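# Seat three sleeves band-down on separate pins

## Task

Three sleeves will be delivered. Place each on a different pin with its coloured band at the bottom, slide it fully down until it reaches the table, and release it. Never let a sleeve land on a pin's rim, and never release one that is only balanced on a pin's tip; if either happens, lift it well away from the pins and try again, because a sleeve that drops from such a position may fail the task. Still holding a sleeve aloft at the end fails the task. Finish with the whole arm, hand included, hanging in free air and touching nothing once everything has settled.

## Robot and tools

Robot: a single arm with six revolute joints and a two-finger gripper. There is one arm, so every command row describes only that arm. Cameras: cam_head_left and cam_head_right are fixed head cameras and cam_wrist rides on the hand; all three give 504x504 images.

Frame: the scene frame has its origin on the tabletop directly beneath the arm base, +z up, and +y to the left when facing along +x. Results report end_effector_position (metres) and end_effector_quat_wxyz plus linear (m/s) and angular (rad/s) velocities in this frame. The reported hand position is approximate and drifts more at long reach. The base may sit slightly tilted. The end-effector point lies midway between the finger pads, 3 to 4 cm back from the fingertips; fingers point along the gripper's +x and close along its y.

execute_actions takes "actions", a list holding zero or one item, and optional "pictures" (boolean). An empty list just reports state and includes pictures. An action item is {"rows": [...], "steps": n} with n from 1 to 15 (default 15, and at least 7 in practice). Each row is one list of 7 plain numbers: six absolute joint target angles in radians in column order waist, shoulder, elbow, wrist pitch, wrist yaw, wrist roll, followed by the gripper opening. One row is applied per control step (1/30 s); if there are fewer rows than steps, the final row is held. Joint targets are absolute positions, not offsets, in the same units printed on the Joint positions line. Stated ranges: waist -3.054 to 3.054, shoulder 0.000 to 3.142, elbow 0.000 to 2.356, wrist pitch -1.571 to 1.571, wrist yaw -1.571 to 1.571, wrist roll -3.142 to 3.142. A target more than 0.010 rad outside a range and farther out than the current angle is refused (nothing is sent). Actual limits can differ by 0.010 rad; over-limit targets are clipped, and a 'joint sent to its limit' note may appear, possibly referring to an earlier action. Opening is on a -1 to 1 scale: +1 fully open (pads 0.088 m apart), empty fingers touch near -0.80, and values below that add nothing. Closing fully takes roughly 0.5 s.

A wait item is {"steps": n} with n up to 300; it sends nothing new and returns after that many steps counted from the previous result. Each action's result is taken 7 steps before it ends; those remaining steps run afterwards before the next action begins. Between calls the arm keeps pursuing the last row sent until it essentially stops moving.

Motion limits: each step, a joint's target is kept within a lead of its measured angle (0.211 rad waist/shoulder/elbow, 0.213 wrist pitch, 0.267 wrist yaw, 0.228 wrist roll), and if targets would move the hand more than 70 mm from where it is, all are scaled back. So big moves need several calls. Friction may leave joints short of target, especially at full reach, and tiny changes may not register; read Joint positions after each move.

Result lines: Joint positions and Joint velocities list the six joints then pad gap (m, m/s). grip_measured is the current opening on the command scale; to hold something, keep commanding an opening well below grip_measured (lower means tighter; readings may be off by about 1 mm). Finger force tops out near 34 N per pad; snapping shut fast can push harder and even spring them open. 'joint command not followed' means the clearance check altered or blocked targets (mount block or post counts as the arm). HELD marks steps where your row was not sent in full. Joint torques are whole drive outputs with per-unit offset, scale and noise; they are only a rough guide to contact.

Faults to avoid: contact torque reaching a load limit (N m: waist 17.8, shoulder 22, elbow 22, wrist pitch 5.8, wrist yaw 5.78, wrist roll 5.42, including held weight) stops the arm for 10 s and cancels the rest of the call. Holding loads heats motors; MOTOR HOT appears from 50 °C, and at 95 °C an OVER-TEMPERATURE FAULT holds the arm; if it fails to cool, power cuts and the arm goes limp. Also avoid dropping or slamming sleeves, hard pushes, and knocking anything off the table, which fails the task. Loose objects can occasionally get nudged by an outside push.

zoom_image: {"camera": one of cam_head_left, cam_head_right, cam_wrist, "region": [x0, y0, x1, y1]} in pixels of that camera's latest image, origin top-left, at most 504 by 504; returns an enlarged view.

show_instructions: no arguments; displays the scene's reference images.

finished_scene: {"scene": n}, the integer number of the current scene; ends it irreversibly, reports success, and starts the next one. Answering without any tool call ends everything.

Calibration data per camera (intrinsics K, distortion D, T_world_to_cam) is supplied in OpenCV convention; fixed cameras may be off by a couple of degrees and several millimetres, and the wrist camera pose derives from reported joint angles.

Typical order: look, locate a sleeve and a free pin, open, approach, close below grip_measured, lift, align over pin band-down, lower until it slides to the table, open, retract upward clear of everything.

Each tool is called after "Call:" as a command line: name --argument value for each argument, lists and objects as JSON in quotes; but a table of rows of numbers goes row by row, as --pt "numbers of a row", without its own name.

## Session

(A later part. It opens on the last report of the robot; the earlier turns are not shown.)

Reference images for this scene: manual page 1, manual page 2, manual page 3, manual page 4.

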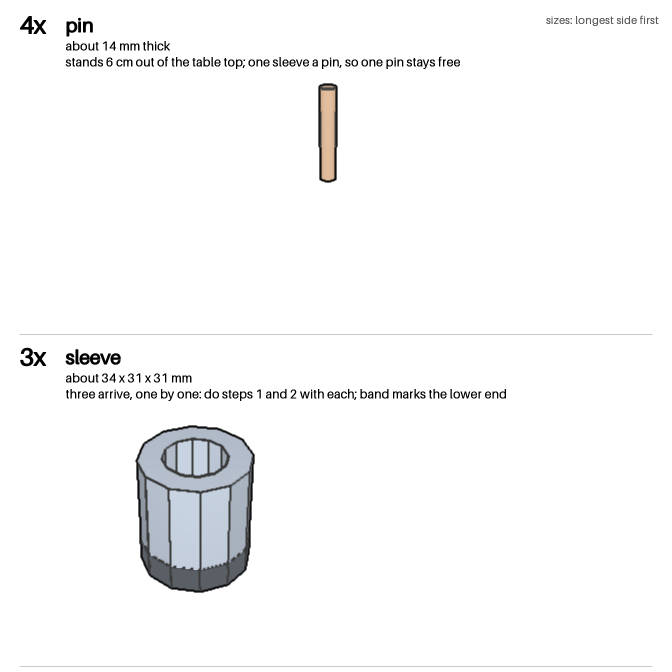

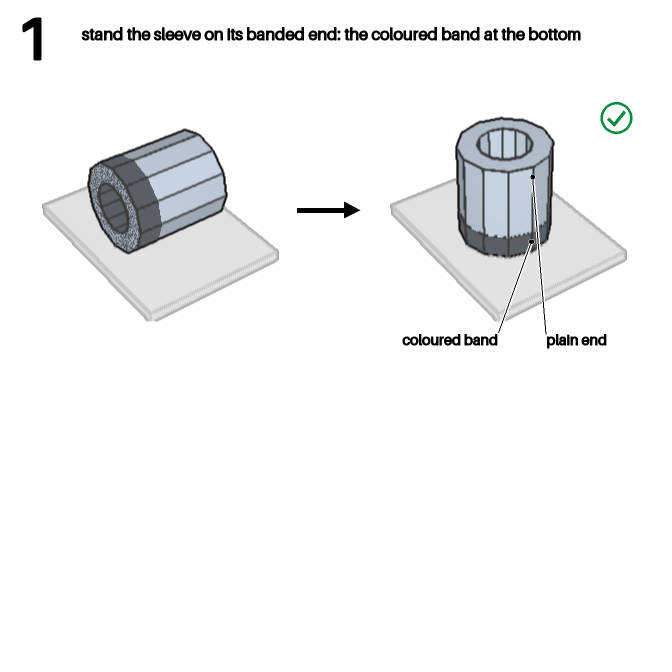

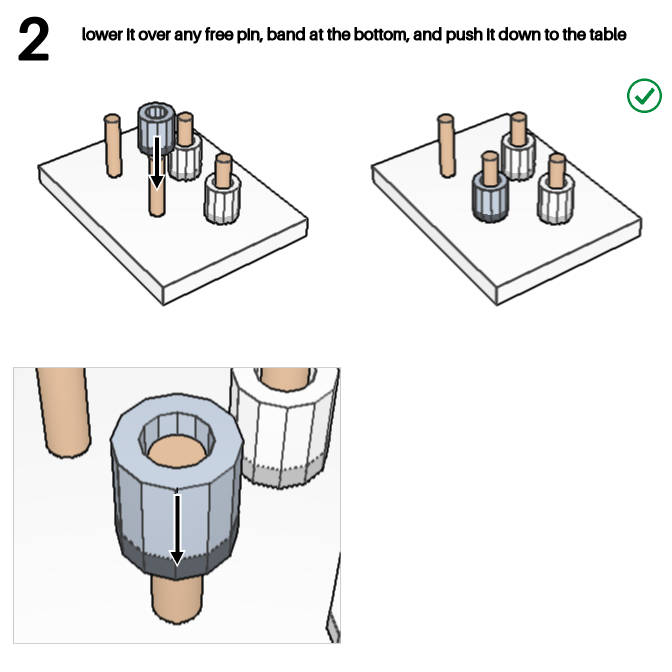

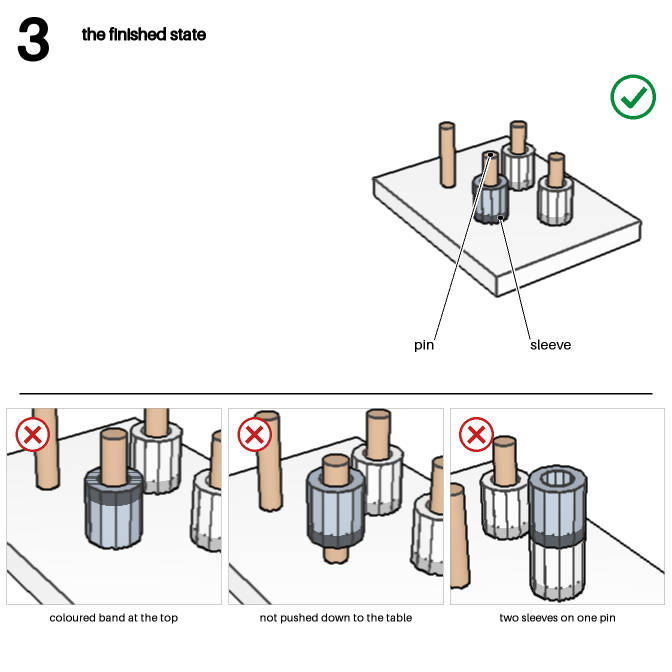

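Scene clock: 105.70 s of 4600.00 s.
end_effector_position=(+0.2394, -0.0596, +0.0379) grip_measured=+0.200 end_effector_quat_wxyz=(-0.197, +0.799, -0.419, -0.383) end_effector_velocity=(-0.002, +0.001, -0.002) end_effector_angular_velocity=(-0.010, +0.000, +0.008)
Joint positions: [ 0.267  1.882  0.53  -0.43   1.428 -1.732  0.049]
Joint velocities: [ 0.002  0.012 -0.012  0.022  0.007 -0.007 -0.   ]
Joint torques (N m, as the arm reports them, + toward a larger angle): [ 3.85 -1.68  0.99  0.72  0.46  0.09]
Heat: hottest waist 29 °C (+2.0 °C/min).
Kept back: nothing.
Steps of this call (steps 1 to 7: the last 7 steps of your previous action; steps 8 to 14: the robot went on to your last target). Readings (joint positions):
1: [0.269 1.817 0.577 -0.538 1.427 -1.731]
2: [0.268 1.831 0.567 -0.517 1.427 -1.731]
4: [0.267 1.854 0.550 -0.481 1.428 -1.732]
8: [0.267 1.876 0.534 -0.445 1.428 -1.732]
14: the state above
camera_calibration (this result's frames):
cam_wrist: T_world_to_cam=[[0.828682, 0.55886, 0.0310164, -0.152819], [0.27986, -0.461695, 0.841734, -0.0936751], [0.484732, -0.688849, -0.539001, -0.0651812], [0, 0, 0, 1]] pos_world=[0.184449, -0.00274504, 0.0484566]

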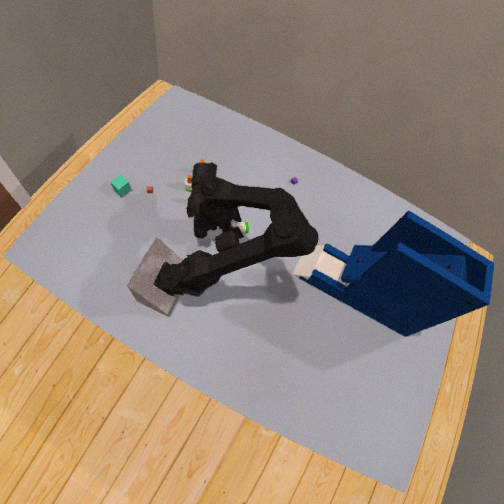

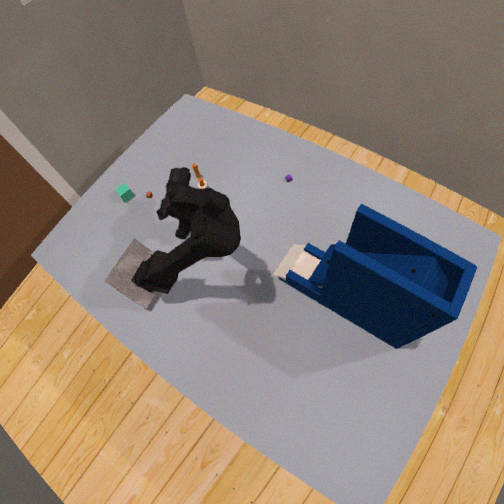

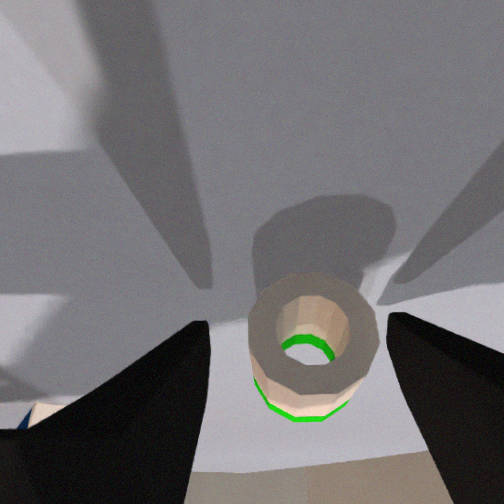

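Call:
execute_actions --actions '[{"rows":[[0.259,1.894,0.545,-0.433,1.428,-1.728,0.2],[0.256,1.896,0.551,-0.437,1.428,-1.728,0.2],[0.253,1.897,0.556,-0.440,1.428,-1.728,0.15],[0.2507,1.898,0.560,-0.443,1.428,-1.728,0.1]],"steps":15}]' --pictures true

Scene clock: 106.77 s of 4600.00 s.
end_effector_position=(+0.2428, -0.0603, +0.0378) grip_measured=+0.124 end_effector_quat_wxyz=(-0.198, +0.797, -0.423, -0.384) end_effector_velocity=(+0.011, -0.002, +0.004) end_effector_angular_velocity=(+0.010, +0.005, -0.014)
Joint positions: [ 0.257  1.888  0.547 -0.436  1.428 -1.732  0.045]
Joint velocities: [-0.012 -0.002  0.051 -0.037 -0.007 -0.007 -0.009]
Joint torques (N m, as the arm reports them, + toward a larger angle): [ 4.16 -1.51  2.75  0.38  0.46  0.1 ]
Heat: hottest waist 29 °C (+2.0 °C/min).
Steps of this call (steps 1 to 24: the robot went on to your last target; steps 25 to 32: the first 8 steps of this action). Readings (joint positions):
25: [0.266 1.884 0.529 -0.426 1.428 -1.732]
26: [0.266 1.884 0.529 -0.426 1.428 -1.732]
28: [0.262 1.886 0.535 -0.431 1.428 -1.732]
32: the state above
camera_calibration (this result's frames):
cam_wrist: T_world_to_cam=[[0.834049, 0.550978, 0.0280129, -0.156929], [0.279085, -0.465179, 0.840071, -0.0947929], [0.475892, -0.692843, -0.541752, -0.0653886], [0, 0, 0, 1]] pos_world=[0.18846, -0.0029355, 0.0486045]

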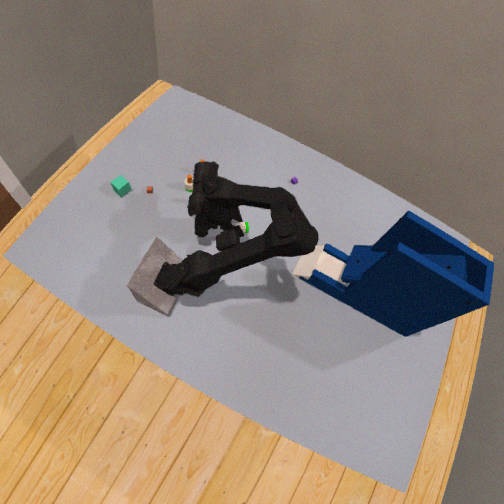

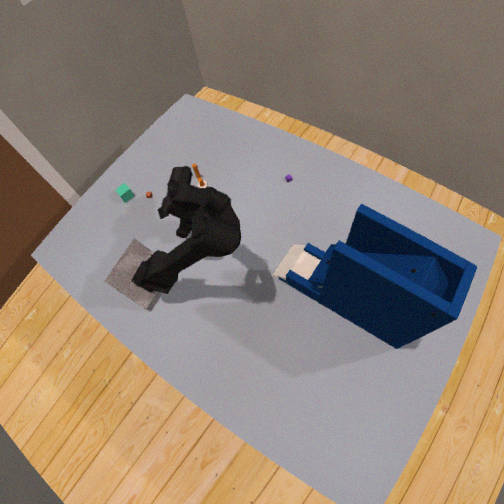

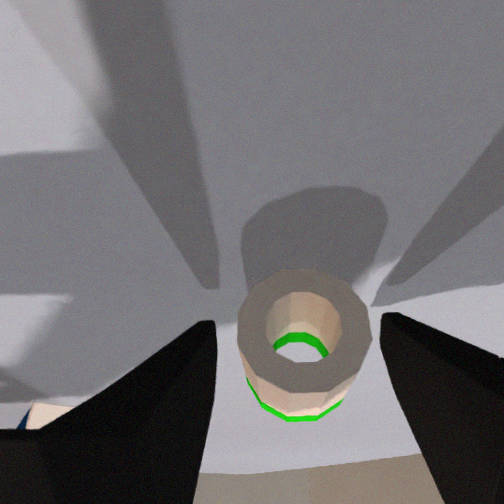

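Call:
execute_actions --actions '[{"rows":[[0.2507,1.898,0.560,-0.443,1.428,-1.728,0.0],[0.2507,1.898,0.560,-0.443,1.428,-1.728,-0.08],[0.2507,1.898,0.560,-0.443,1.428,-1.728,-0.15],[0.2507,1.898,0.560,-0.443,1.428,-1.728,-0.22],[0.2507,1.898,0.560,-0.443,1.428,-1.728,-0.3],[0.2507,1.898,0.560,-0.443,1.428,-1.728,-0.4],[0.2507,1.898,0.560,-0.443,1.428,-1.728,-0.5]],"steps":14}]'

Call:
execute_actions --actions '[]'

Scene clock: 107.23 s of 4600.00 s.
end_effector_position=(+0.2438, -0.0605, +0.0381) grip_measured=-0.184 end_effector_quat_wxyz=(-0.198, +0.796, -0.423, -0.385) end_effector_velocity=(-0.001, -0.000, -0.002) end_effector_angular_velocity=(+0.006, +0.008, -0.004)
Joint positions: [ 0.256  1.889  0.552 -0.44   1.428 -1.732  0.03 ]
Joint velocities: [-0.007 -0.002 -0.002  0.007 -0.007 -0.007  0.013]
Joint torques (N m, as the arm reports them, + toward a larger angle): [ 3.86 -1.6   2.83  0.36  0.47  0.09]
Heat: hottest waist 29 °C (+2.0 °C/min).
Steps of this call (steps 1 to 7: the last 7 steps of your previous action; steps 8 to 14: the first 7 steps of this action). Readings (joint positions):
8: [0.256 1.889 0.551 -0.439 1.428 -1.732]
9: [0.256 1.889 0.551 -0.440 1.428 -1.732]
11: [0.256 1.889 0.552 -0.440 1.428 -1.732]
14: the state above

Scene clock: 107.47 s of 4600.00 s.
end_effector_position=(+0.2438, -0.0606, +0.0380) grip_measured=-0.183 end_effector_quat_wxyz=(-0.198, +0.796, -0.423, -0.385) end_effector_velocity=(-0.003, -0.000, -0.002) end_effector_angular_velocity=(-0.001, +0.016, +0.013)
Joint positions: [ 0.255  1.889  0.552 -0.44   1.428 -1.732  0.03 ]
Joint velocities: [-0.002 -0.002 -0.007 -0.007 -0.007 -0.007 -0.   ]
Joint torques (N m, as the arm reports them, + toward a larger angle): [ 3.96 -1.59  2.75  0.36  0.45  0.1 ]
Heat: hottest waist 29 °C (+2.0 °C/min).
Kept back: nothing.
Steps of this call (steps 1 to 7: the last 7 steps of your previous action). Readings (joint positions):
1: [0.255 1.889 0.552 -0.440 1.428 -1.732]
2: [0.255 1.889 0.552 -0.440 1.428 -1.732]
4: [0.255 1.889 0.552 -0.440 1.428 -1.732]
7: the state above
camera_calibration (this result's frames):
cam_wrist: T_world_to_cam=[[0.834812, 0.549883, 0.0267955, -0.15779], [0.279627, -0.465439, 0.839747, -0.0955154], [0.474235, -0.693538, -0.542316, -0.0655225], [0, 0, 0, 1]] pos_world=[0.189507, -0.00313289, 0.0489029]

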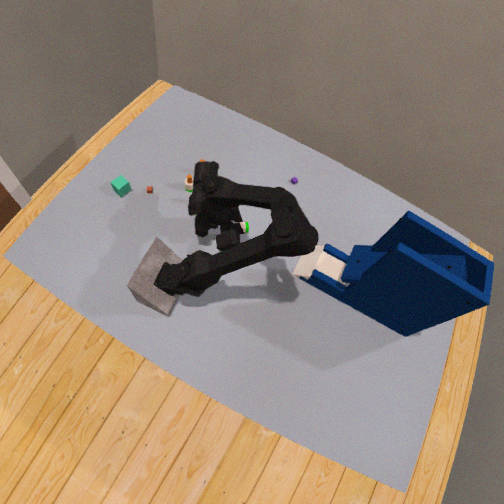

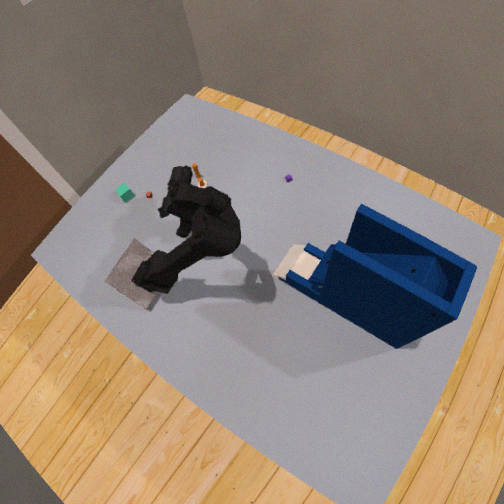

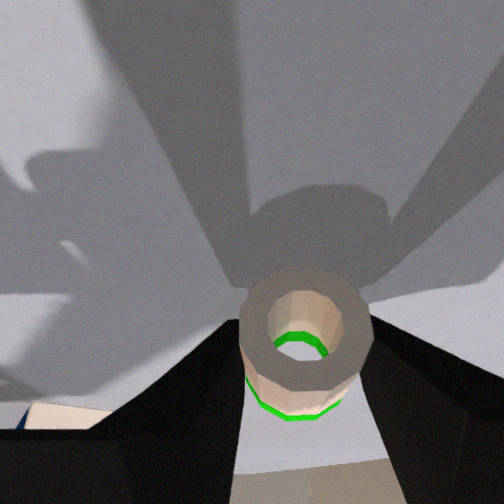

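Call:
execute_actions --actions '[{"rows":[[0.258,1.870,0.568,-0.455,1.426,-1.728,-0.5],[0.259,1.853,0.580,-0.478,1.424,-1.724,-0.5],[0.261,1.829,0.597,-0.507,1.418,-1.716,-0.5],[0.263,1.800,0.617,-0.535,1.405,-1.703,-0.5],[0.266,1.768,0.639,-0.560,1.383,-1.686,-0.5],[0.269,1.734,0.661,-0.580,1.353,-1.666,-0.5],[0.272,1.700,0.682,-0.595,1.317,-1.644,-0.5],[0.275,1.667,0.702,-0.605,1.276,-1.621,-0.5],[0.278,1.636,0.720,-0.610,1.232,-1.598,-0.5],[0.281,1.607,0.736,-0.612,1.188,-1.575,-0.5],[0.284,1.581,0.750,-0.612,1.144,-1.552,-0.5],[0.287,1.558,0.761,-0.611,1.10,-1.529,-0.5],[0.289,1.538,0.770,-0.609,1.056,-1.506,-0.5],[0.291,1.521,0.776,-0.607,1.012,-1.483,-0.5],[0.293,1.507,0.780,-0.605,0.968,-1.460,-0.5]],"steps":15}]'

Call:
execute_actions --actions '[{"rows":[[0.295,1.496,0.782,-0.603,0.924,-1.437,-0.5],[0.296,1.488,0.783,-0.601,0.88,-1.414,-0.5],[0.297,1.482,0.783,-0.599,0.836,-1.391,-0.5],[0.298,1.479,0.783,-0.597,0.792,-1.368,-0.5],[0.298,1.478,0.783,-0.595,0.748,-1.345,-0.5],[0.298,1.478,0.783,-0.593,0.704,-1.322,-0.5],[0.298,1.478,0.783,-0.591,0.66,-1.299,-0.5],[0.298,1.478,0.783,-0.589,0.616,-1.276,-0.5],[0.298,1.478,0.783,-0.587,0.572,-1.253,-0.5],[0.298,1.478,0.783,-0.585,0.528,-1.230,-0.5],[0.298,1.478,0.783,-0.583,0.484,-1.207,-0.5],[0.298,1.478,0.783,-0.582,0.44,-1.184,-0.5],[0.298,1.478,0.783,-0.581,0.396,-1.161,-0.5],[0.296,1.480,0.780,-0.580,0.352,-1.138,-0.5],[0.293,1.484,0.774,-0.578,0.308,-1.116,-0.5]],"steps":15}]'

Call:
execute_actions --actions '[{"rows":[[0.289,1.490,0.765,-0.574,0.264,-1.096,-0.5],[0.284,1.497,0.755,-0.568,0.22,-1.078,-0.5],[0.277,1.500,0.746,-0.560,0.177,-1.063,-0.5],[0.268,1.502,0.737,-0.550,0.137,-1.052,-0.5],[0.257,1.504,0.727,-0.538,0.102,-1.047,-0.5],[0.244,1.506,0.715,-0.524,0.074,-1.048,-0.5],[0.230,1.509,0.703,-0.508,0.054,-1.054,-0.5],[0.215,1.513,0.690,-0.491,0.040,-1.062,-0.5],[0.200,1.517,0.677,-0.474,0.031,-1.071,-0.5],[0.186,1.521,0.666,-0.458,0.025,-1.080,-0.5],[0.174,1.525,0.657,-0.445,0.020,-1.088,-0.5],[0.165,1.528,0.650,-0.435,0.017,-1.094,-0.5],[0.159,1.530,0.646,-0.428,0.0155,-1.098,-0.5],[0.156,1.531,0.644,-0.4247,0.015,-1.1005,-0.5]],"steps":15}]'

Call:
execute_actions --actions '[{"steps":16}]' --pictures true

Call:
zoom_image --camera "cam_wrist" --region '[255, 305, 345, 395]'

Scene clock: 110.13 s of 4600.00 s.
end_effector_position=(+0.2608, -0.0688, +0.0598) grip_measured=-0.183 end_effector_quat_wxyz=(-0.268, +0.775, -0.429, -0.378) end_effector_velocity=(+0.141, -0.033, +0.171) end_effector_angular_velocity=(+1.264, -0.621, -0.943)
Joint positions: [ 0.262  1.778  0.628 -0.547  1.362 -1.679  0.03 ]
Joint velocities: [ 0.081 -0.886  0.574 -0.432 -0.755  0.505 -0.   ]
Joint torques (N m, as the arm reports them, + toward a larger angle): [ 5.01 -3.51  3.53  0.46  0.33  0.14]
Heat: hottest waist 29 °C (+2.0 °C/min).
Steps of this call (steps 1 to 15: the robot went on to your last target; steps 16 to 72: nothing new was sent; steps 73 to 80: the first 8 steps of this action). Readings (joint positions):
73: [0.255 1.889 0.553 -0.443 1.428 -1.731]
74: [0.255 1.887 0.556 -0.449 1.428 -1.731]
76: [0.255 1.871 0.567 -0.477 1.422 -1.725]
80: the state above

Scene clock: 110.63 s of 4600.00 s.
end_effector_position=(+0.2909, -0.0310, +0.1174) grip_measured=-0.183 end_effector_quat_wxyz=(+0.636, -0.547, +0.355, +0.413) end_effector_velocity=(-0.032, +0.178, +0.032) end_effector_angular_velocity=(+1.483, +0.221, -0.103)
Joint positions: [ 0.294  1.495  0.771 -0.596  0.772 -1.36   0.03 ]
Joint velocities: [ 0.007 -0.09   0.012 -0.007 -1.311  0.667 -0.   ]
Joint torques (N m, as the arm reports them, + toward a larger angle): [ 4.38 -2.36  4.52  1.13 -0.4   0.17]
Heat: hottest waist 29 °C (+2.0 °C/min).
Steps of this call (steps 1 to 7: the last 7 steps of your previous action; steps 8 to 15: the first 8 steps of this action). Readings (joint positions):
8: [0.285 1.564 0.749 -0.596 1.073 -1.517]
9: [0.287 1.546 0.756 -0.596 1.032 -1.495]
11: [0.291 1.519 0.765 -0.596 0.947 -1.451]
15: the state above

Scene clock: 111.13 s of 4600.00 s.
end_effector_position=(+0.2681, +0.0497, +0.1405) grip_measured=-0.183 end_effector_quat_wxyz=(+0.746, -0.260, +0.267, +0.552) end_effector_velocity=(-0.058, +0.084, -0.063) end_effector_angular_velocity=(+0.735, +0.428, +0.103)
Joint positions: [ 0.26   1.492  0.741 -0.534  0.142 -1.077  0.03 ]
Joint velocities: [-0.335  0.085 -0.32   0.344 -0.842  0.095 -0.   ]
Joint torques (N m, as the arm reports them, + toward a larger angle): [ 3.6  -0.94  1.95  1.15 -0.68  0.13]
Heat: hottest waist 29 °C (+2.0 °C/min).
Steps of this call (steps 1 to 7: the last 7 steps of your previous action; steps 8 to 15: the first 8 steps of this action). Readings (joint positions):
8: [0.295 1.488 0.772 -0.584 0.421 -1.177]
9: [0.295 1.488 0.772 -0.581 0.377 -1.156]
11: [0.291 1.488 0.769 -0.571 0.289 -1.117]
15: the state above

Scene clock: 111.67 s of 4600.00 s.
end_effector_position=(+0.2598, +0.0597, +0.1146) grip_measured=-0.183 end_effector_quat_wxyz=(+0.748, -0.203, +0.266, +0.573) end_effector_velocity=(-0.008, +0.001, -0.008) end_effector_angular_velocity=(-0.002, +0.035, +0.012)
Joint positions: [ 0.162  1.522  0.657 -0.43   0.02  -1.096  0.03 ]
Joint velocities: [-0.012  0.007 -0.017 -0.007 -0.007  0.007 -0.   ]
Joint torques (N m, as the arm reports them, + toward a larger angle): [ 3.67 -1.24  1.63  1.13 -0.8  -0.2 ]
Heat: hottest waist 29 °C (+2.0 °C/min).
Kept back: nothing.
Steps of this call (steps 1 to 7: the last 7 steps of your previous action; steps 8 to 16: the robot went on to your last target). Readings (joint positions):
1: [0.248 1.495 0.730 -0.522 0.117 -1.076]
2: [0.236 1.499 0.718 -0.509 0.096 -1.076]
4: [0.210 1.508 0.695 -0.483 0.066 -1.077]
8: [0.174 1.520 0.666 -0.448 0.035 -1.089]
16: the state above
camera_calibration (this result's frames):
cam_wrist: T_world_to_cam=[[0.955059, -0.295952, -0.0165818, -0.215135], [-0.258319, -0.80357, -0.536234, 0.209313], [0.145375, 0.516418, -0.843907, 0.0996636], [0, 0, 0, 1]] pos_world=[0.245048, 0.0530599, 0.19278]

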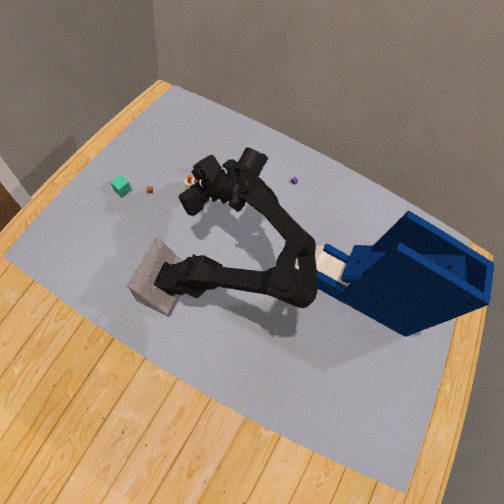

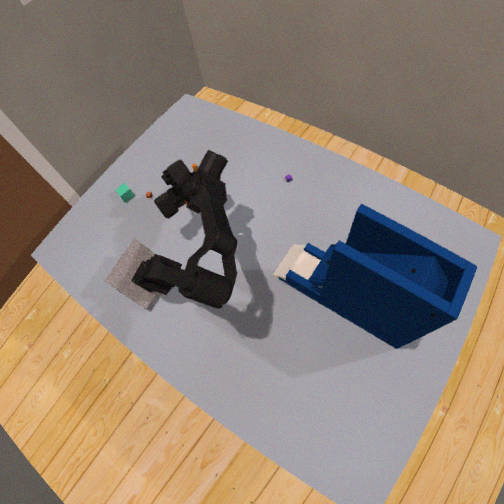

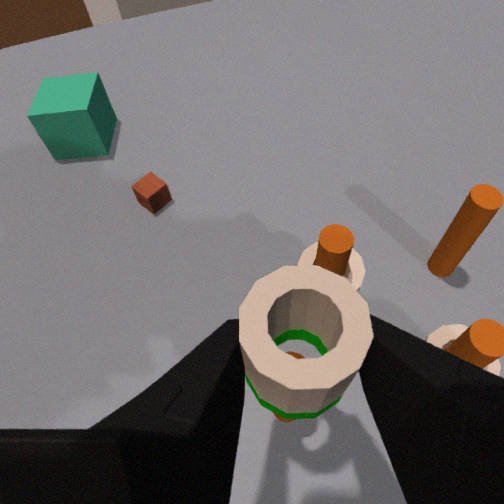

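Region (255, 305, 345, 395) of cam_wrist's 504x504 image, scaled by 5.600, with more detail than that image has.

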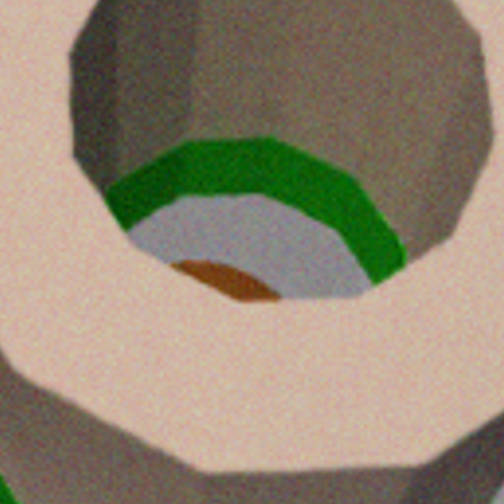

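Call:
execute_actions --actions '[{"rows":[[0.151,1.533,0.640,-0.419,0.0135,-1.106,-0.5],[0.145,1.5355,0.636,-0.412,0.012,-1.111,-0.5],[0.139,1.538,0.632,-0.405,0.0105,-1.117,-0.5],[0.1344,1.5405,0.6286,-0.3996,0.009,-1.122,-0.5]],"steps":12}]'

Call:
execute_actions --actions '[]'

Call:
zoom_image --camera "cam_wrist" --region '[255, 305, 345, 395]'

Scene clock: 112.23 s of 4600.00 s.
end_effector_position=(+0.2601, +0.0597, +0.1106) grip_measured=-0.183 end_effector_quat_wxyz=(+0.749, -0.202, +0.265, +0.573) end_effector_velocity=(-0.009, -0.001, -0.038) end_effector_angular_velocity=(-0.017, +0.049, +0.022)
Joint positions: [ 0.148  1.527  0.648 -0.413  0.014 -1.109  0.03 ]
Joint velocities: [-0.105  0.051 -0.066  0.066 -0.022 -0.081 -0.   ]
Joint torques (N m, as the arm reports them, + toward a larger angle): [ 3.98 -1.14  1.69  1.13 -0.84 -0.17]
Heat: hottest waist 29 °C (+2.0 °C/min).
Steps of this call (steps 1 to 12: the robot went on to your last target; steps 13 to 17: the first 5 steps of this action). Readings (joint positions):
13: [0.160 1.522 0.655 -0.427 0.017 -1.098]
14: [0.159 1.523 0.654 -0.423 0.017 -1.100]
16: [0.152 1.525 0.650 -0.416 0.015 -1.106]
17: the state above

Scene clock: 112.47 s of 4600.00 s.
end_effector_position=(+0.2593, +0.0599, +0.1072) grip_measured=-0.183 end_effector_quat_wxyz=(+0.748, -0.202, +0.266, +0.574) end_effector_velocity=(+0.002, -0.002, -0.002) end_effector_angular_velocity=(-0.010, -0.016, +0.001)
Joint positions: [ 0.14   1.531  0.64  -0.404  0.012 -1.117  0.03 ]
Joint velocities: [-0.007 -0.002 -0.002  0.007  0.007 -0.022 -0.   ]
Joint torques (N m, as the arm reports them, + toward a larger angle): [ 3.93 -1.46  1.76  1.08 -0.78 -0.18]
Heat: hottest waist 29 °C (+2.0 °C/min).
Kept back: nothing.
Steps of this call (steps 1 to 7: the last 7 steps of your previous action). Readings (joint positions):
1: [0.145 1.528 0.646 -0.411 0.014 -1.111]
2: [0.143 1.530 0.644 -0.409 0.014 -1.113]
4: [0.141 1.531 0.641 -0.407 0.013 -1.115]
7: the state above
camera_calibration (this result's frames):
cam_wrist: T_world_to_cam=[[0.95537, -0.294839, -0.0183751, -0.214614], [-0.258224, -0.803274, -0.536723, 0.205385], [0.143487, 0.517514, -0.843559, 0.0936885], [0, 0, 0, 1]] pos_world=[0.244628, 0.0532187, 0.185323]

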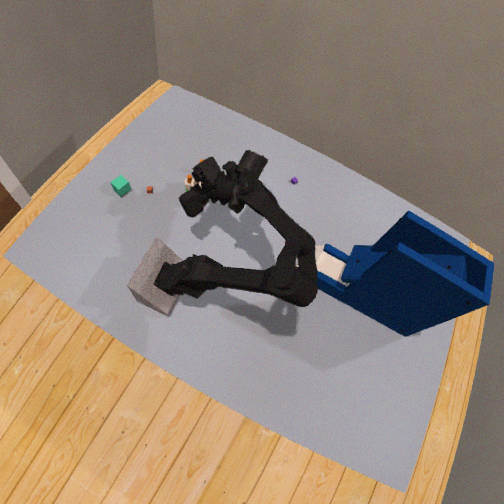

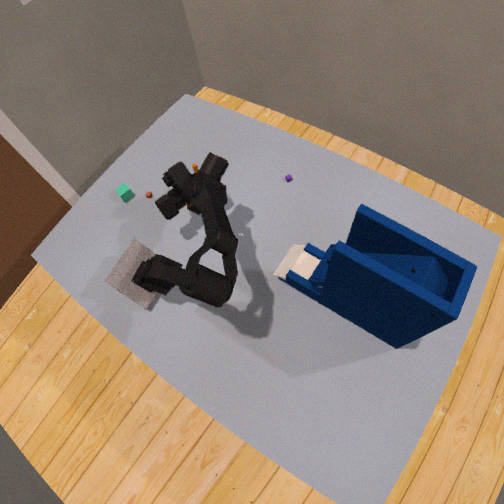

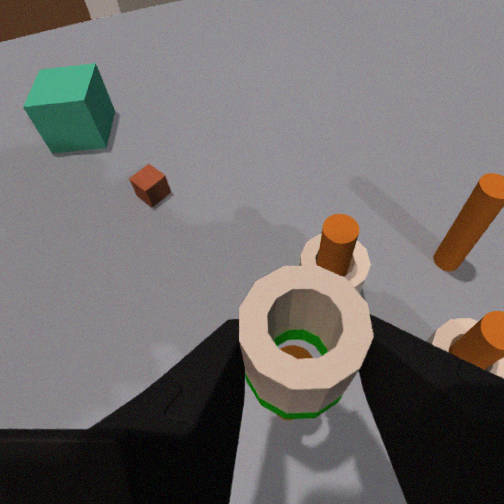

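Region (255, 305, 345, 395) of cam_wrist's 504x504 image, scaled by 5.600, with more detail than that image has.

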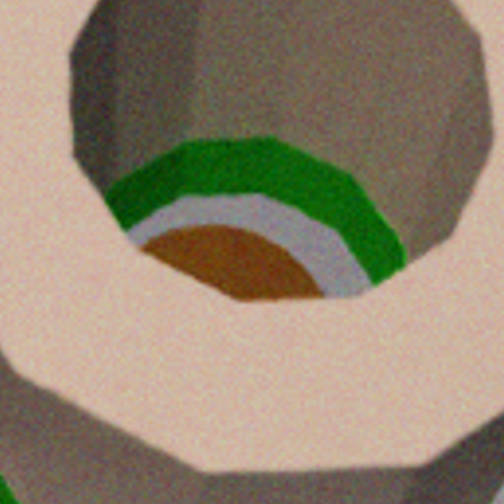

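Call:
execute_actions --actions '[{"rows":[[0.1335,1.544,0.627,-0.395,0.0087,-1.123,-0.5],[0.132,1.547,0.6257,-0.390,0.0083,-1.124,-0.5],[0.131,1.5495,0.6244,-0.3863,0.008,-1.1254,-0.5]],"steps":12}]'

Call:
execute_actions --actions '[]'

Call:
zoom_image --camera "cam_wrist" --region '[255, 305, 345, 395]'

Scene clock: 113.30 s of 4600.00 s.
end_effector_position=(+0.2599, +0.0608, +0.1058) grip_measured=-0.183 end_effector_quat_wxyz=(+0.748, -0.203, +0.265, +0.574) end_effector_velocity=(-0.008, +0.007, -0.013) end_effector_angular_velocity=(+0.003, +0.027, +0.035)
Joint positions: [ 0.137  1.537  0.638 -0.394  0.011 -1.121  0.03 ]
Joint velocities: [-0.022  0.042 -0.022  0.022 -0.022 -0.022 -0.   ]
Joint torques (N m, as the arm reports them, + toward a larger angle): [ 4.03 -1.59  1.52  1.16 -0.79 -0.15]
Heat: hottest waist 29 °C (+2.0 °C/min).
Steps of this call (steps 1 to 20: the robot went on to your last target; steps 21 to 25: the first 5 steps of this action). Readings (joint positions):
21: [0.139 1.532 0.640 -0.402 0.012 -1.119]
22: [0.139 1.533 0.640 -0.400 0.012 -1.119]
24: [0.137 1.536 0.638 -0.395 0.011 -1.120]
25: the state above

Scene clock: 113.53 s of 4600.00 s.
end_effector_position=(+0.2598, +0.0613, +0.1049) grip_measured=-0.183 end_effector_quat_wxyz=(+0.748, -0.203, +0.266, +0.574) end_effector_velocity=(-0.003, +0.001, -0.001) end_effector_angular_velocity=(-0.001, -0.007, +0.023)
Joint positions: [ 0.135  1.54   0.636 -0.39   0.011 -1.122  0.03 ]
Joint velocities: [-0.002  0.002 -0.002 -0.007 -0.007 -0.022 -0.   ]
Joint torques (N m, as the arm reports them, + toward a larger angle): [ 3.86 -1.45  1.72  1.07 -0.81 -0.18]
Heat: hottest waist 29 °C (+2.0 °C/min).
Kept back: nothing.
Steps of this call (steps 1 to 7: the last 7 steps of your previous action). Readings (joint positions):
1: [0.136 1.538 0.637 -0.393 0.011 -1.121]
2: [0.136 1.539 0.637 -0.392 0.011 -1.121]
4: [0.136 1.540 0.636 -0.391 0.011 -1.121]
7: the state above
camera_calibration (this result's frames):
cam_wrist: T_world_to_cam=[[0.955375, -0.294895, -0.0171835, -0.214908], [-0.257528, -0.803001, -0.537465, 0.205251], [0.144697, 0.517906, -0.843111, 0.0905881], [0, 0, 0, 1]] pos_world=[0.245068, 0.0545256, 0.182998]

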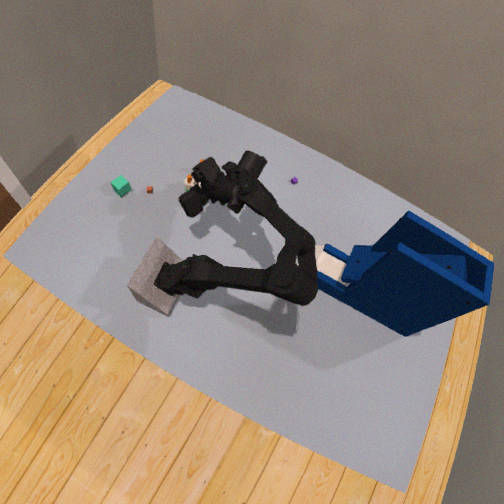

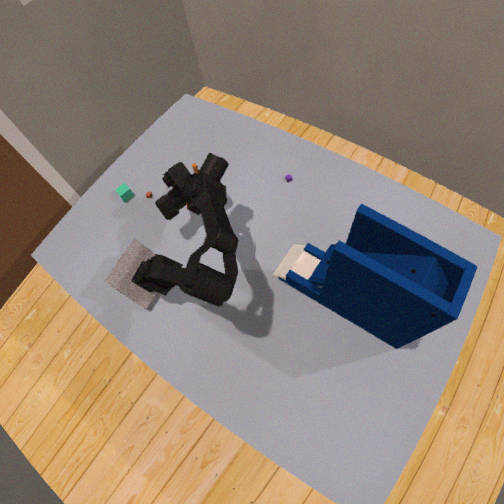

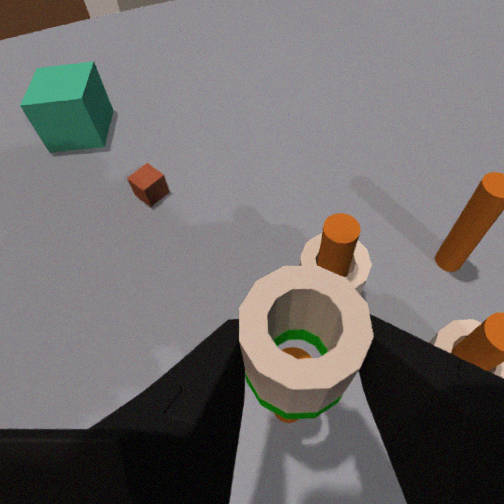

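Region (255, 305, 345, 395) of cam_wrist's 504x504 image, scaled by 5.600, with more detail than that image has.

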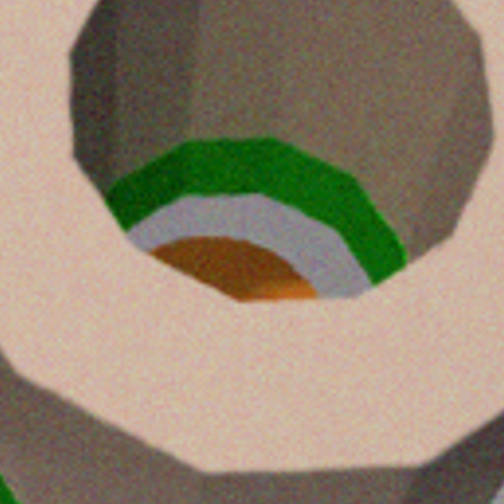

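Call:
execute_actions --actions '[{"rows":[[0.1287,1.5495,0.621,-0.3845,0.0074,-1.1276,-0.5],[0.1264,1.5498,0.6195,-0.3810,0.0067,-1.1299,-0.5],[0.1218,1.5521,0.6164,-0.3757,0.0054,-1.1344,-0.5],[0.1172,1.5544,0.6135,-0.3704,0.0042,-1.1389,-0.5],[0.1126,1.5568,0.6106,-0.3651,0.0029,-1.1435,-0.5],[0.1080,1.5593,0.6077,-0.3597,0.0016,-1.1480,-0.5],[0.1033,1.5617,0.6048,-0.3544,0.0003,-1.1525,-0.5],[0.0987,1.5643,0.6020,-0.3490,-0.001,-1.1570,-0.5]],"steps":15}]'

Call:
execute_actions --actions '[]'

Scene clock: 114.60 s of 4600.00 s.
end_effector_position=(+0.2597, +0.0612, +0.0990) grip_measured=-0.183 end_effector_quat_wxyz=(+0.748, -0.203, +0.265, +0.574) end_effector_velocity=(-0.003, -0.003, -0.042) end_effector_angular_velocity=(-0.016, +0.008, +0.005)
Joint positions: [ 0.117  1.548  0.622 -0.367  0.006 -1.14   0.03 ]
Joint velocities: [-0.129  0.056 -0.081  0.125 -0.022 -0.125 -0.   ]
Joint torques (N m, as the arm reports them, + toward a larger angle): [ 3.89 -1.42  1.43  1.11 -0.79 -0.13]
Heat: hottest waist 29 °C (+2.0 °C/min).
Steps of this call (steps 1 to 15: the robot went on to your last target; steps 16 to 24: nothing new was sent; steps 25 to 32: the first 8 steps of this action). Readings (joint positions):
25: [0.135 1.541 0.635 -0.388 0.011 -1.122]
26: [0.135 1.541 0.635 -0.387 0.011 -1.123]
28: [0.132 1.541 0.632 -0.383 0.009 -1.127]
32: the state above

Scene clock: 114.83 s of 4600.00 s.
end_effector_position=(+0.2590, +0.0613, +0.0946) grip_measured=-0.183 end_effector_quat_wxyz=(+0.747, -0.203, +0.266, +0.574) end_effector_velocity=(+0.001, -0.002, -0.003) end_effector_angular_velocity=(-0.001, -0.017, +0.012)
Joint positions: [ 0.105  1.555  0.614 -0.354  0.003 -1.151  0.03 ]
Joint velocities: [-0.017  0.002 -0.002  0.007 -0.007 -0.037 -0.   ]
Joint torques (N m, as the arm reports them, + toward a larger angle): [ 3.9  -1.46  1.41  1.05 -0.77 -0.19]
Heat: hottest waist 29 °C (+2.0 °C/min).
Kept back: nothing.
Steps of this call (steps 1 to 7: the last 7 steps of your previous action). Readings (joint positions):
1: [0.113 1.550 0.620 -0.364 0.005 -1.143]
2: [0.110 1.552 0.618 -0.361 0.005 -1.146]
4: [0.107 1.554 0.615 -0.357 0.004 -1.149]
7: the state above
camera_calibration (this result's frames):
cam_wrist: T_world_to_cam=[[0.955614, -0.294083, -0.0178222, -0.214301], [-0.257302, -0.80357, -0.536723, 0.199478], [0.143519, 0.517485, -0.84357, 0.0824348], [0, 0, 0, 1]] pos_world=[0.244284, 0.0546134, 0.172785]

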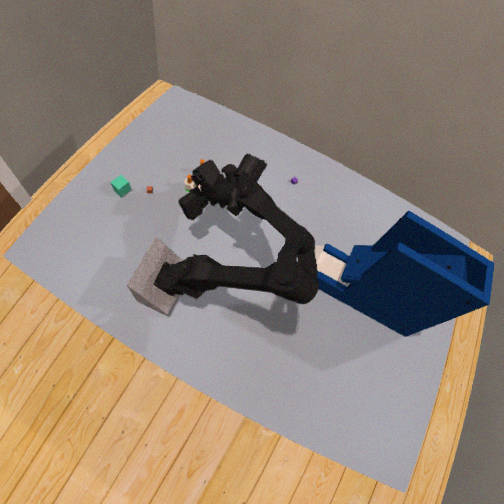

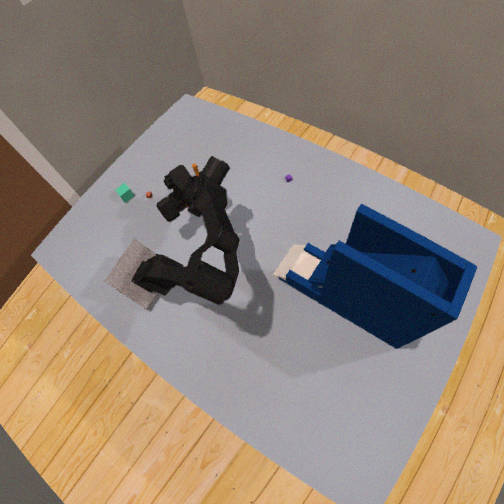

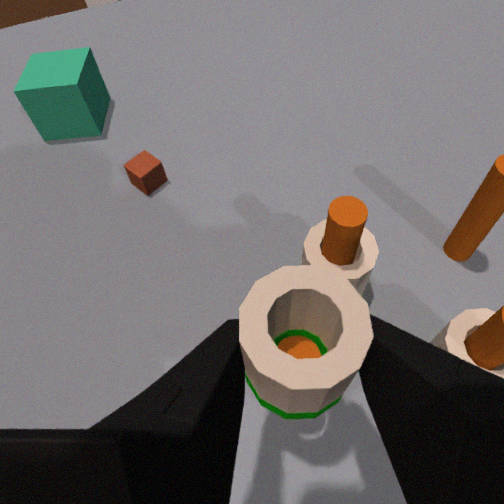

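Call:
execute_actions --actions '[{"rows":[[0.0929,1.5675,0.5985,-0.3423,-0.0026,-1.1627,-0.5],[0.0859,1.5715,0.5945,-0.3343,-0.0045,-1.1695,-0.5],[0.0789,1.5756,0.5905,-0.3262,-0.0064,-1.1763,-0.5],[0.0719,1.5798,0.5866,-0.3181,-0.0083,-1.1831,-0.5],[0.0649,1.5841,0.5827,-0.3101,-0.0102,-1.1898,-0.5],[0.0579,1.5886,0.5790,-0.3020,-0.0122,-1.1966,-0.5],[0.0508,1.5931,0.5754,-0.2938,-0.0141,-1.2034,-0.5],[0.0438,1.5978,0.5718,-0.2857,-0.016,-1.2102,-0.5],[0.0367,1.6026,0.5683,-0.2776,-0.0179,-1.2170,-0.5],[0.0297,1.6075,0.5649,-0.2694,-0.0198,-1.2238,-0.5],[0.0226,1.6125,0.5616,-0.2612,-0.0218,-1.2306,-0.5],[0.0155,1.6176,0.5584,-0.2530,-0.0237,-1.2373,-0.5],[0.0084,1.6228,0.5553,-0.2448,-0.0256,-1.2441,-0.5],[0.0012,1.6282,0.5523,-0.2366,-0.0275,-1.2509,-0.5],[-0.0059,1.6337,0.5493,-0.2284,-0.0294,-1.2577,-0.5]],"steps":15}]'

Call:
execute_actions --actions '[{"rows":[[-0.0130,1.6392,0.5464,-0.2201,-0.0314,-1.2645,-0.5],[-0.0202,1.6449,0.5437,-0.2119,-0.0333,-1.2713,-0.5],[-0.0274,1.6507,0.5410,-0.2036,-0.0352,-1.2781,-0.5],[-0.0346,1.6566,0.5384,-0.1953,-0.0371,-1.2848,-0.5],[-0.0418,1.6627,0.5358,-0.1870,-0.0390,-1.2916,-0.5],[-0.0478,1.6678,0.5338,-0.1801,-0.0406,-1.2973,-0.5],[-0.0538,1.6730,0.5318,-0.1732,-0.0422,-1.3029,-0.5],[-0.0586,1.6772,0.5303,-0.1676,-0.0435,-1.3075,-0.5],[-0.0634,1.6814,0.5288,-0.1620,-0.0448,-1.3120,-0.5],[-0.0670,1.6847,0.5277,-0.1579,-0.0458,-1.3154,-0.5],[-0.0707,1.6879,0.5266,-0.1537,-0.0467,-1.3188,-0.5],[-0.0731,1.6901,0.5259,-0.1509,-0.0474,-1.3210,-0.5],[-0.0755,1.6923,0.5252,-0.1481,-0.048,-1.3233,-0.5],[-0.0779,1.6945,0.5245,-0.1453,-0.0486,-1.3256,-0.5]],"steps":15}]'

Call:
execute_actions --actions '[{"steps":13}]'

Scene clock: 116.73 s of 4600.00 s.
end_effector_position=(+0.2596, +0.0612, +0.0841) grip_measured=-0.183 end_effector_quat_wxyz=(+0.748, -0.203, +0.265, +0.574) end_effector_velocity=(-0.004, -0.002, -0.065) end_effector_angular_velocity=(-0.019, +0.016, +0.002)
Joint positions: [ 0.07   1.575  0.595 -0.313 -0.007 -1.186  0.03 ]
Joint velocities: [-0.198  0.12  -0.11   0.212 -0.037 -0.183 -0.   ]
Joint torques (N m, as the arm reports them, + toward a larger angle): [ 4.04 -1.76  1.4   1.03 -0.8  -0.17]
Heat: hottest waist 29 °C (+2.0 °C/min).
Steps of this call (steps 1 to 30: the robot went on to your last target; steps 31 to 49: nothing new was sent; steps 50 to 57: the first 8 steps of this action). Readings (joint positions):
50: [0.103 1.556 0.612 -0.351 0.001 -1.154]
51: [0.101 1.557 0.612 -0.348 0.001 -1.157]
53: [0.094 1.560 0.608 -0.338 -0.002 -1.164]
57: the state above

Scene clock: 117.23 s of 4600.00 s.
end_effector_position=(+0.2586, +0.0613, +0.0514) grip_measured=-0.183 end_effector_quat_wxyz=(+0.747, -0.203, +0.266, +0.574) end_effector_velocity=(-0.007, +0.000, -0.061) end_effector_angular_velocity=(-0.003, +0.019, +0.016)
Joint positions: [-0.033  1.65   0.547 -0.195 -0.034 -1.283  0.03 ]
Joint velocities: [-0.193  0.154 -0.076  0.198 -0.051 -0.183 -0.   ]
Joint torques (N m, as the arm reports them, + toward a larger angle): [ 4.19 -1.66  0.78  0.94 -0.84 -0.19]
Heat: hottest waist 29 °C (+2.0 °C/min).
Steps of this call (steps 1 to 7: the last 7 steps of your previous action; steps 8 to 15: the first 8 steps of this action). Readings (joint positions):
8: [0.016 1.612 0.567 -0.251 -0.022 -1.238]
9: [0.009 1.617 0.564 -0.243 -0.024 -1.244]
11: [-0.005 1.628 0.558 -0.227 -0.028 -1.258]
15: the state above

Scene clock: 117.67 s of 4600.00 s.
end_effector_position=(+0.2583, +0.0615, +0.0396) grip_measured=-0.183 end_effector_quat_wxyz=(+0.747, -0.202, +0.266, +0.575) end_effector_velocity=(-0.002, +0.000, -0.002) end_effector_angular_velocity=(+0.002, -0.010, +0.012)
Joint positions: [-0.072  1.683  0.534 -0.15  -0.046 -1.32   0.03 ]
Joint velocities: [-0.007  0.002 -0.007  0.007 -0.007 -0.022 -0.   ]
Joint torques (N m, as the arm reports them, + toward a larger angle): [ 3.87 -1.78  0.63  0.82 -0.81 -0.13]
Heat: hottest waist 29 °C (+2.0 °C/min).
Kept back: nothing.
Steps of this call (steps 1 to 7: the last 7 steps of your previous action; steps 8 to 13: the robot went on to your last target). Readings (joint positions):
1: [-0.039 1.655 0.545 -0.188 -0.036 -1.289]
2: [-0.045 1.660 0.543 -0.182 -0.038 -1.294]
4: [-0.054 1.668 0.540 -0.171 -0.040 -1.303]
8: [-0.067 1.679 0.535 -0.156 -0.043 -1.315]
13: the state above

Call:
execute_actions --actions '[{"rows":[[-0.0803,1.6967,0.5238,-0.1425,-0.0493,-1.3278,-0.5],[-0.0828,1.699,0.5232,-0.1397,-0.0499,-1.3301,-0.5],[-0.0852,1.7012,0.5225,-0.1369,-0.0506,-1.3323,-0.5]],"steps":15}]' --pictures true

Scene clock: 118.13 s of 4600.00 s.
end_effector_position=(+0.2590, +0.0621, +0.0391) grip_measured=-0.183 end_effector_quat_wxyz=(+0.748, -0.202, +0.262, +0.575) end_effector_velocity=(-0.001, +0.001, +0.001) end_effector_angular_velocity=(+0.017, -0.015, +0.011)
Joint positions: [-0.076  1.687  0.532 -0.141 -0.054 -1.328  0.03 ]
Joint velocities: [-0.007 -0.002 -0.007  0.007 -0.022 -0.022 -0.   ]
Joint torques (N m, as the arm reports them, + toward a larger angle): [ 3.59 -1.49  0.6   0.89 -0.62 -0.16]
Heat: hottest waist 29 °C (+2.0 °C/min).
Steps of this call (steps 1 to 6: the robot went on to your last target; steps 7 to 14: the first 8 steps of this action). Readings (joint positions):
7: [-0.072 1.684 0.534 -0.148 -0.047 -1.322]
8: [-0.073 1.685 0.533 -0.147 -0.049 -1.323]
10: [-0.075 1.686 0.533 -0.144 -0.051 -1.325]
14: the state above
camera_calibration (this result's frames):
cam_wrist: T_world_to_cam=[[0.956003, -0.292942, -0.0155881, -0.21536], [-0.254028, -0.800092, -0.543435, 0.169456], [0.146723, 0.523486, -0.839306, 0.0338335], [0, 0, 0, 1]] pos_world=[0.243968, 0.0547813, 0.117128]

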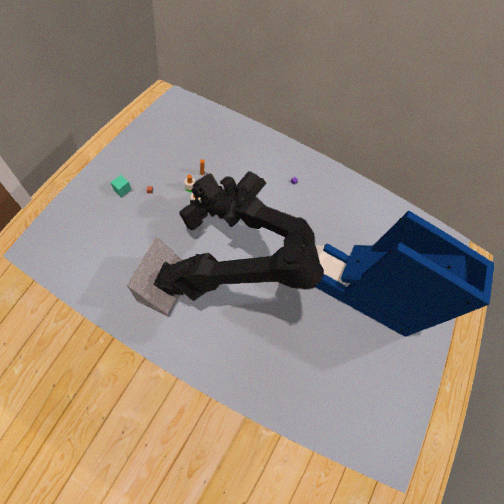

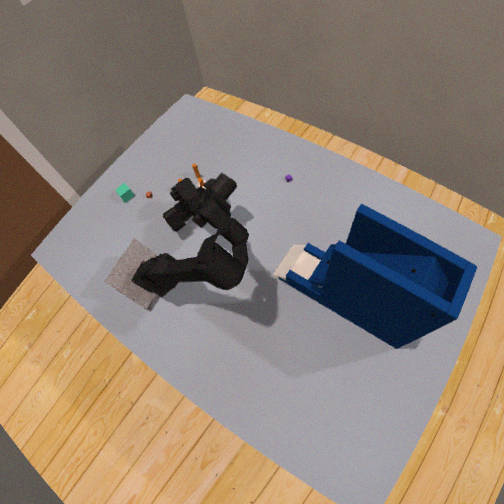

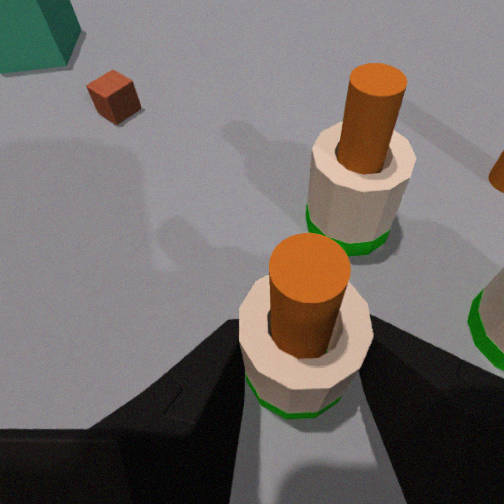

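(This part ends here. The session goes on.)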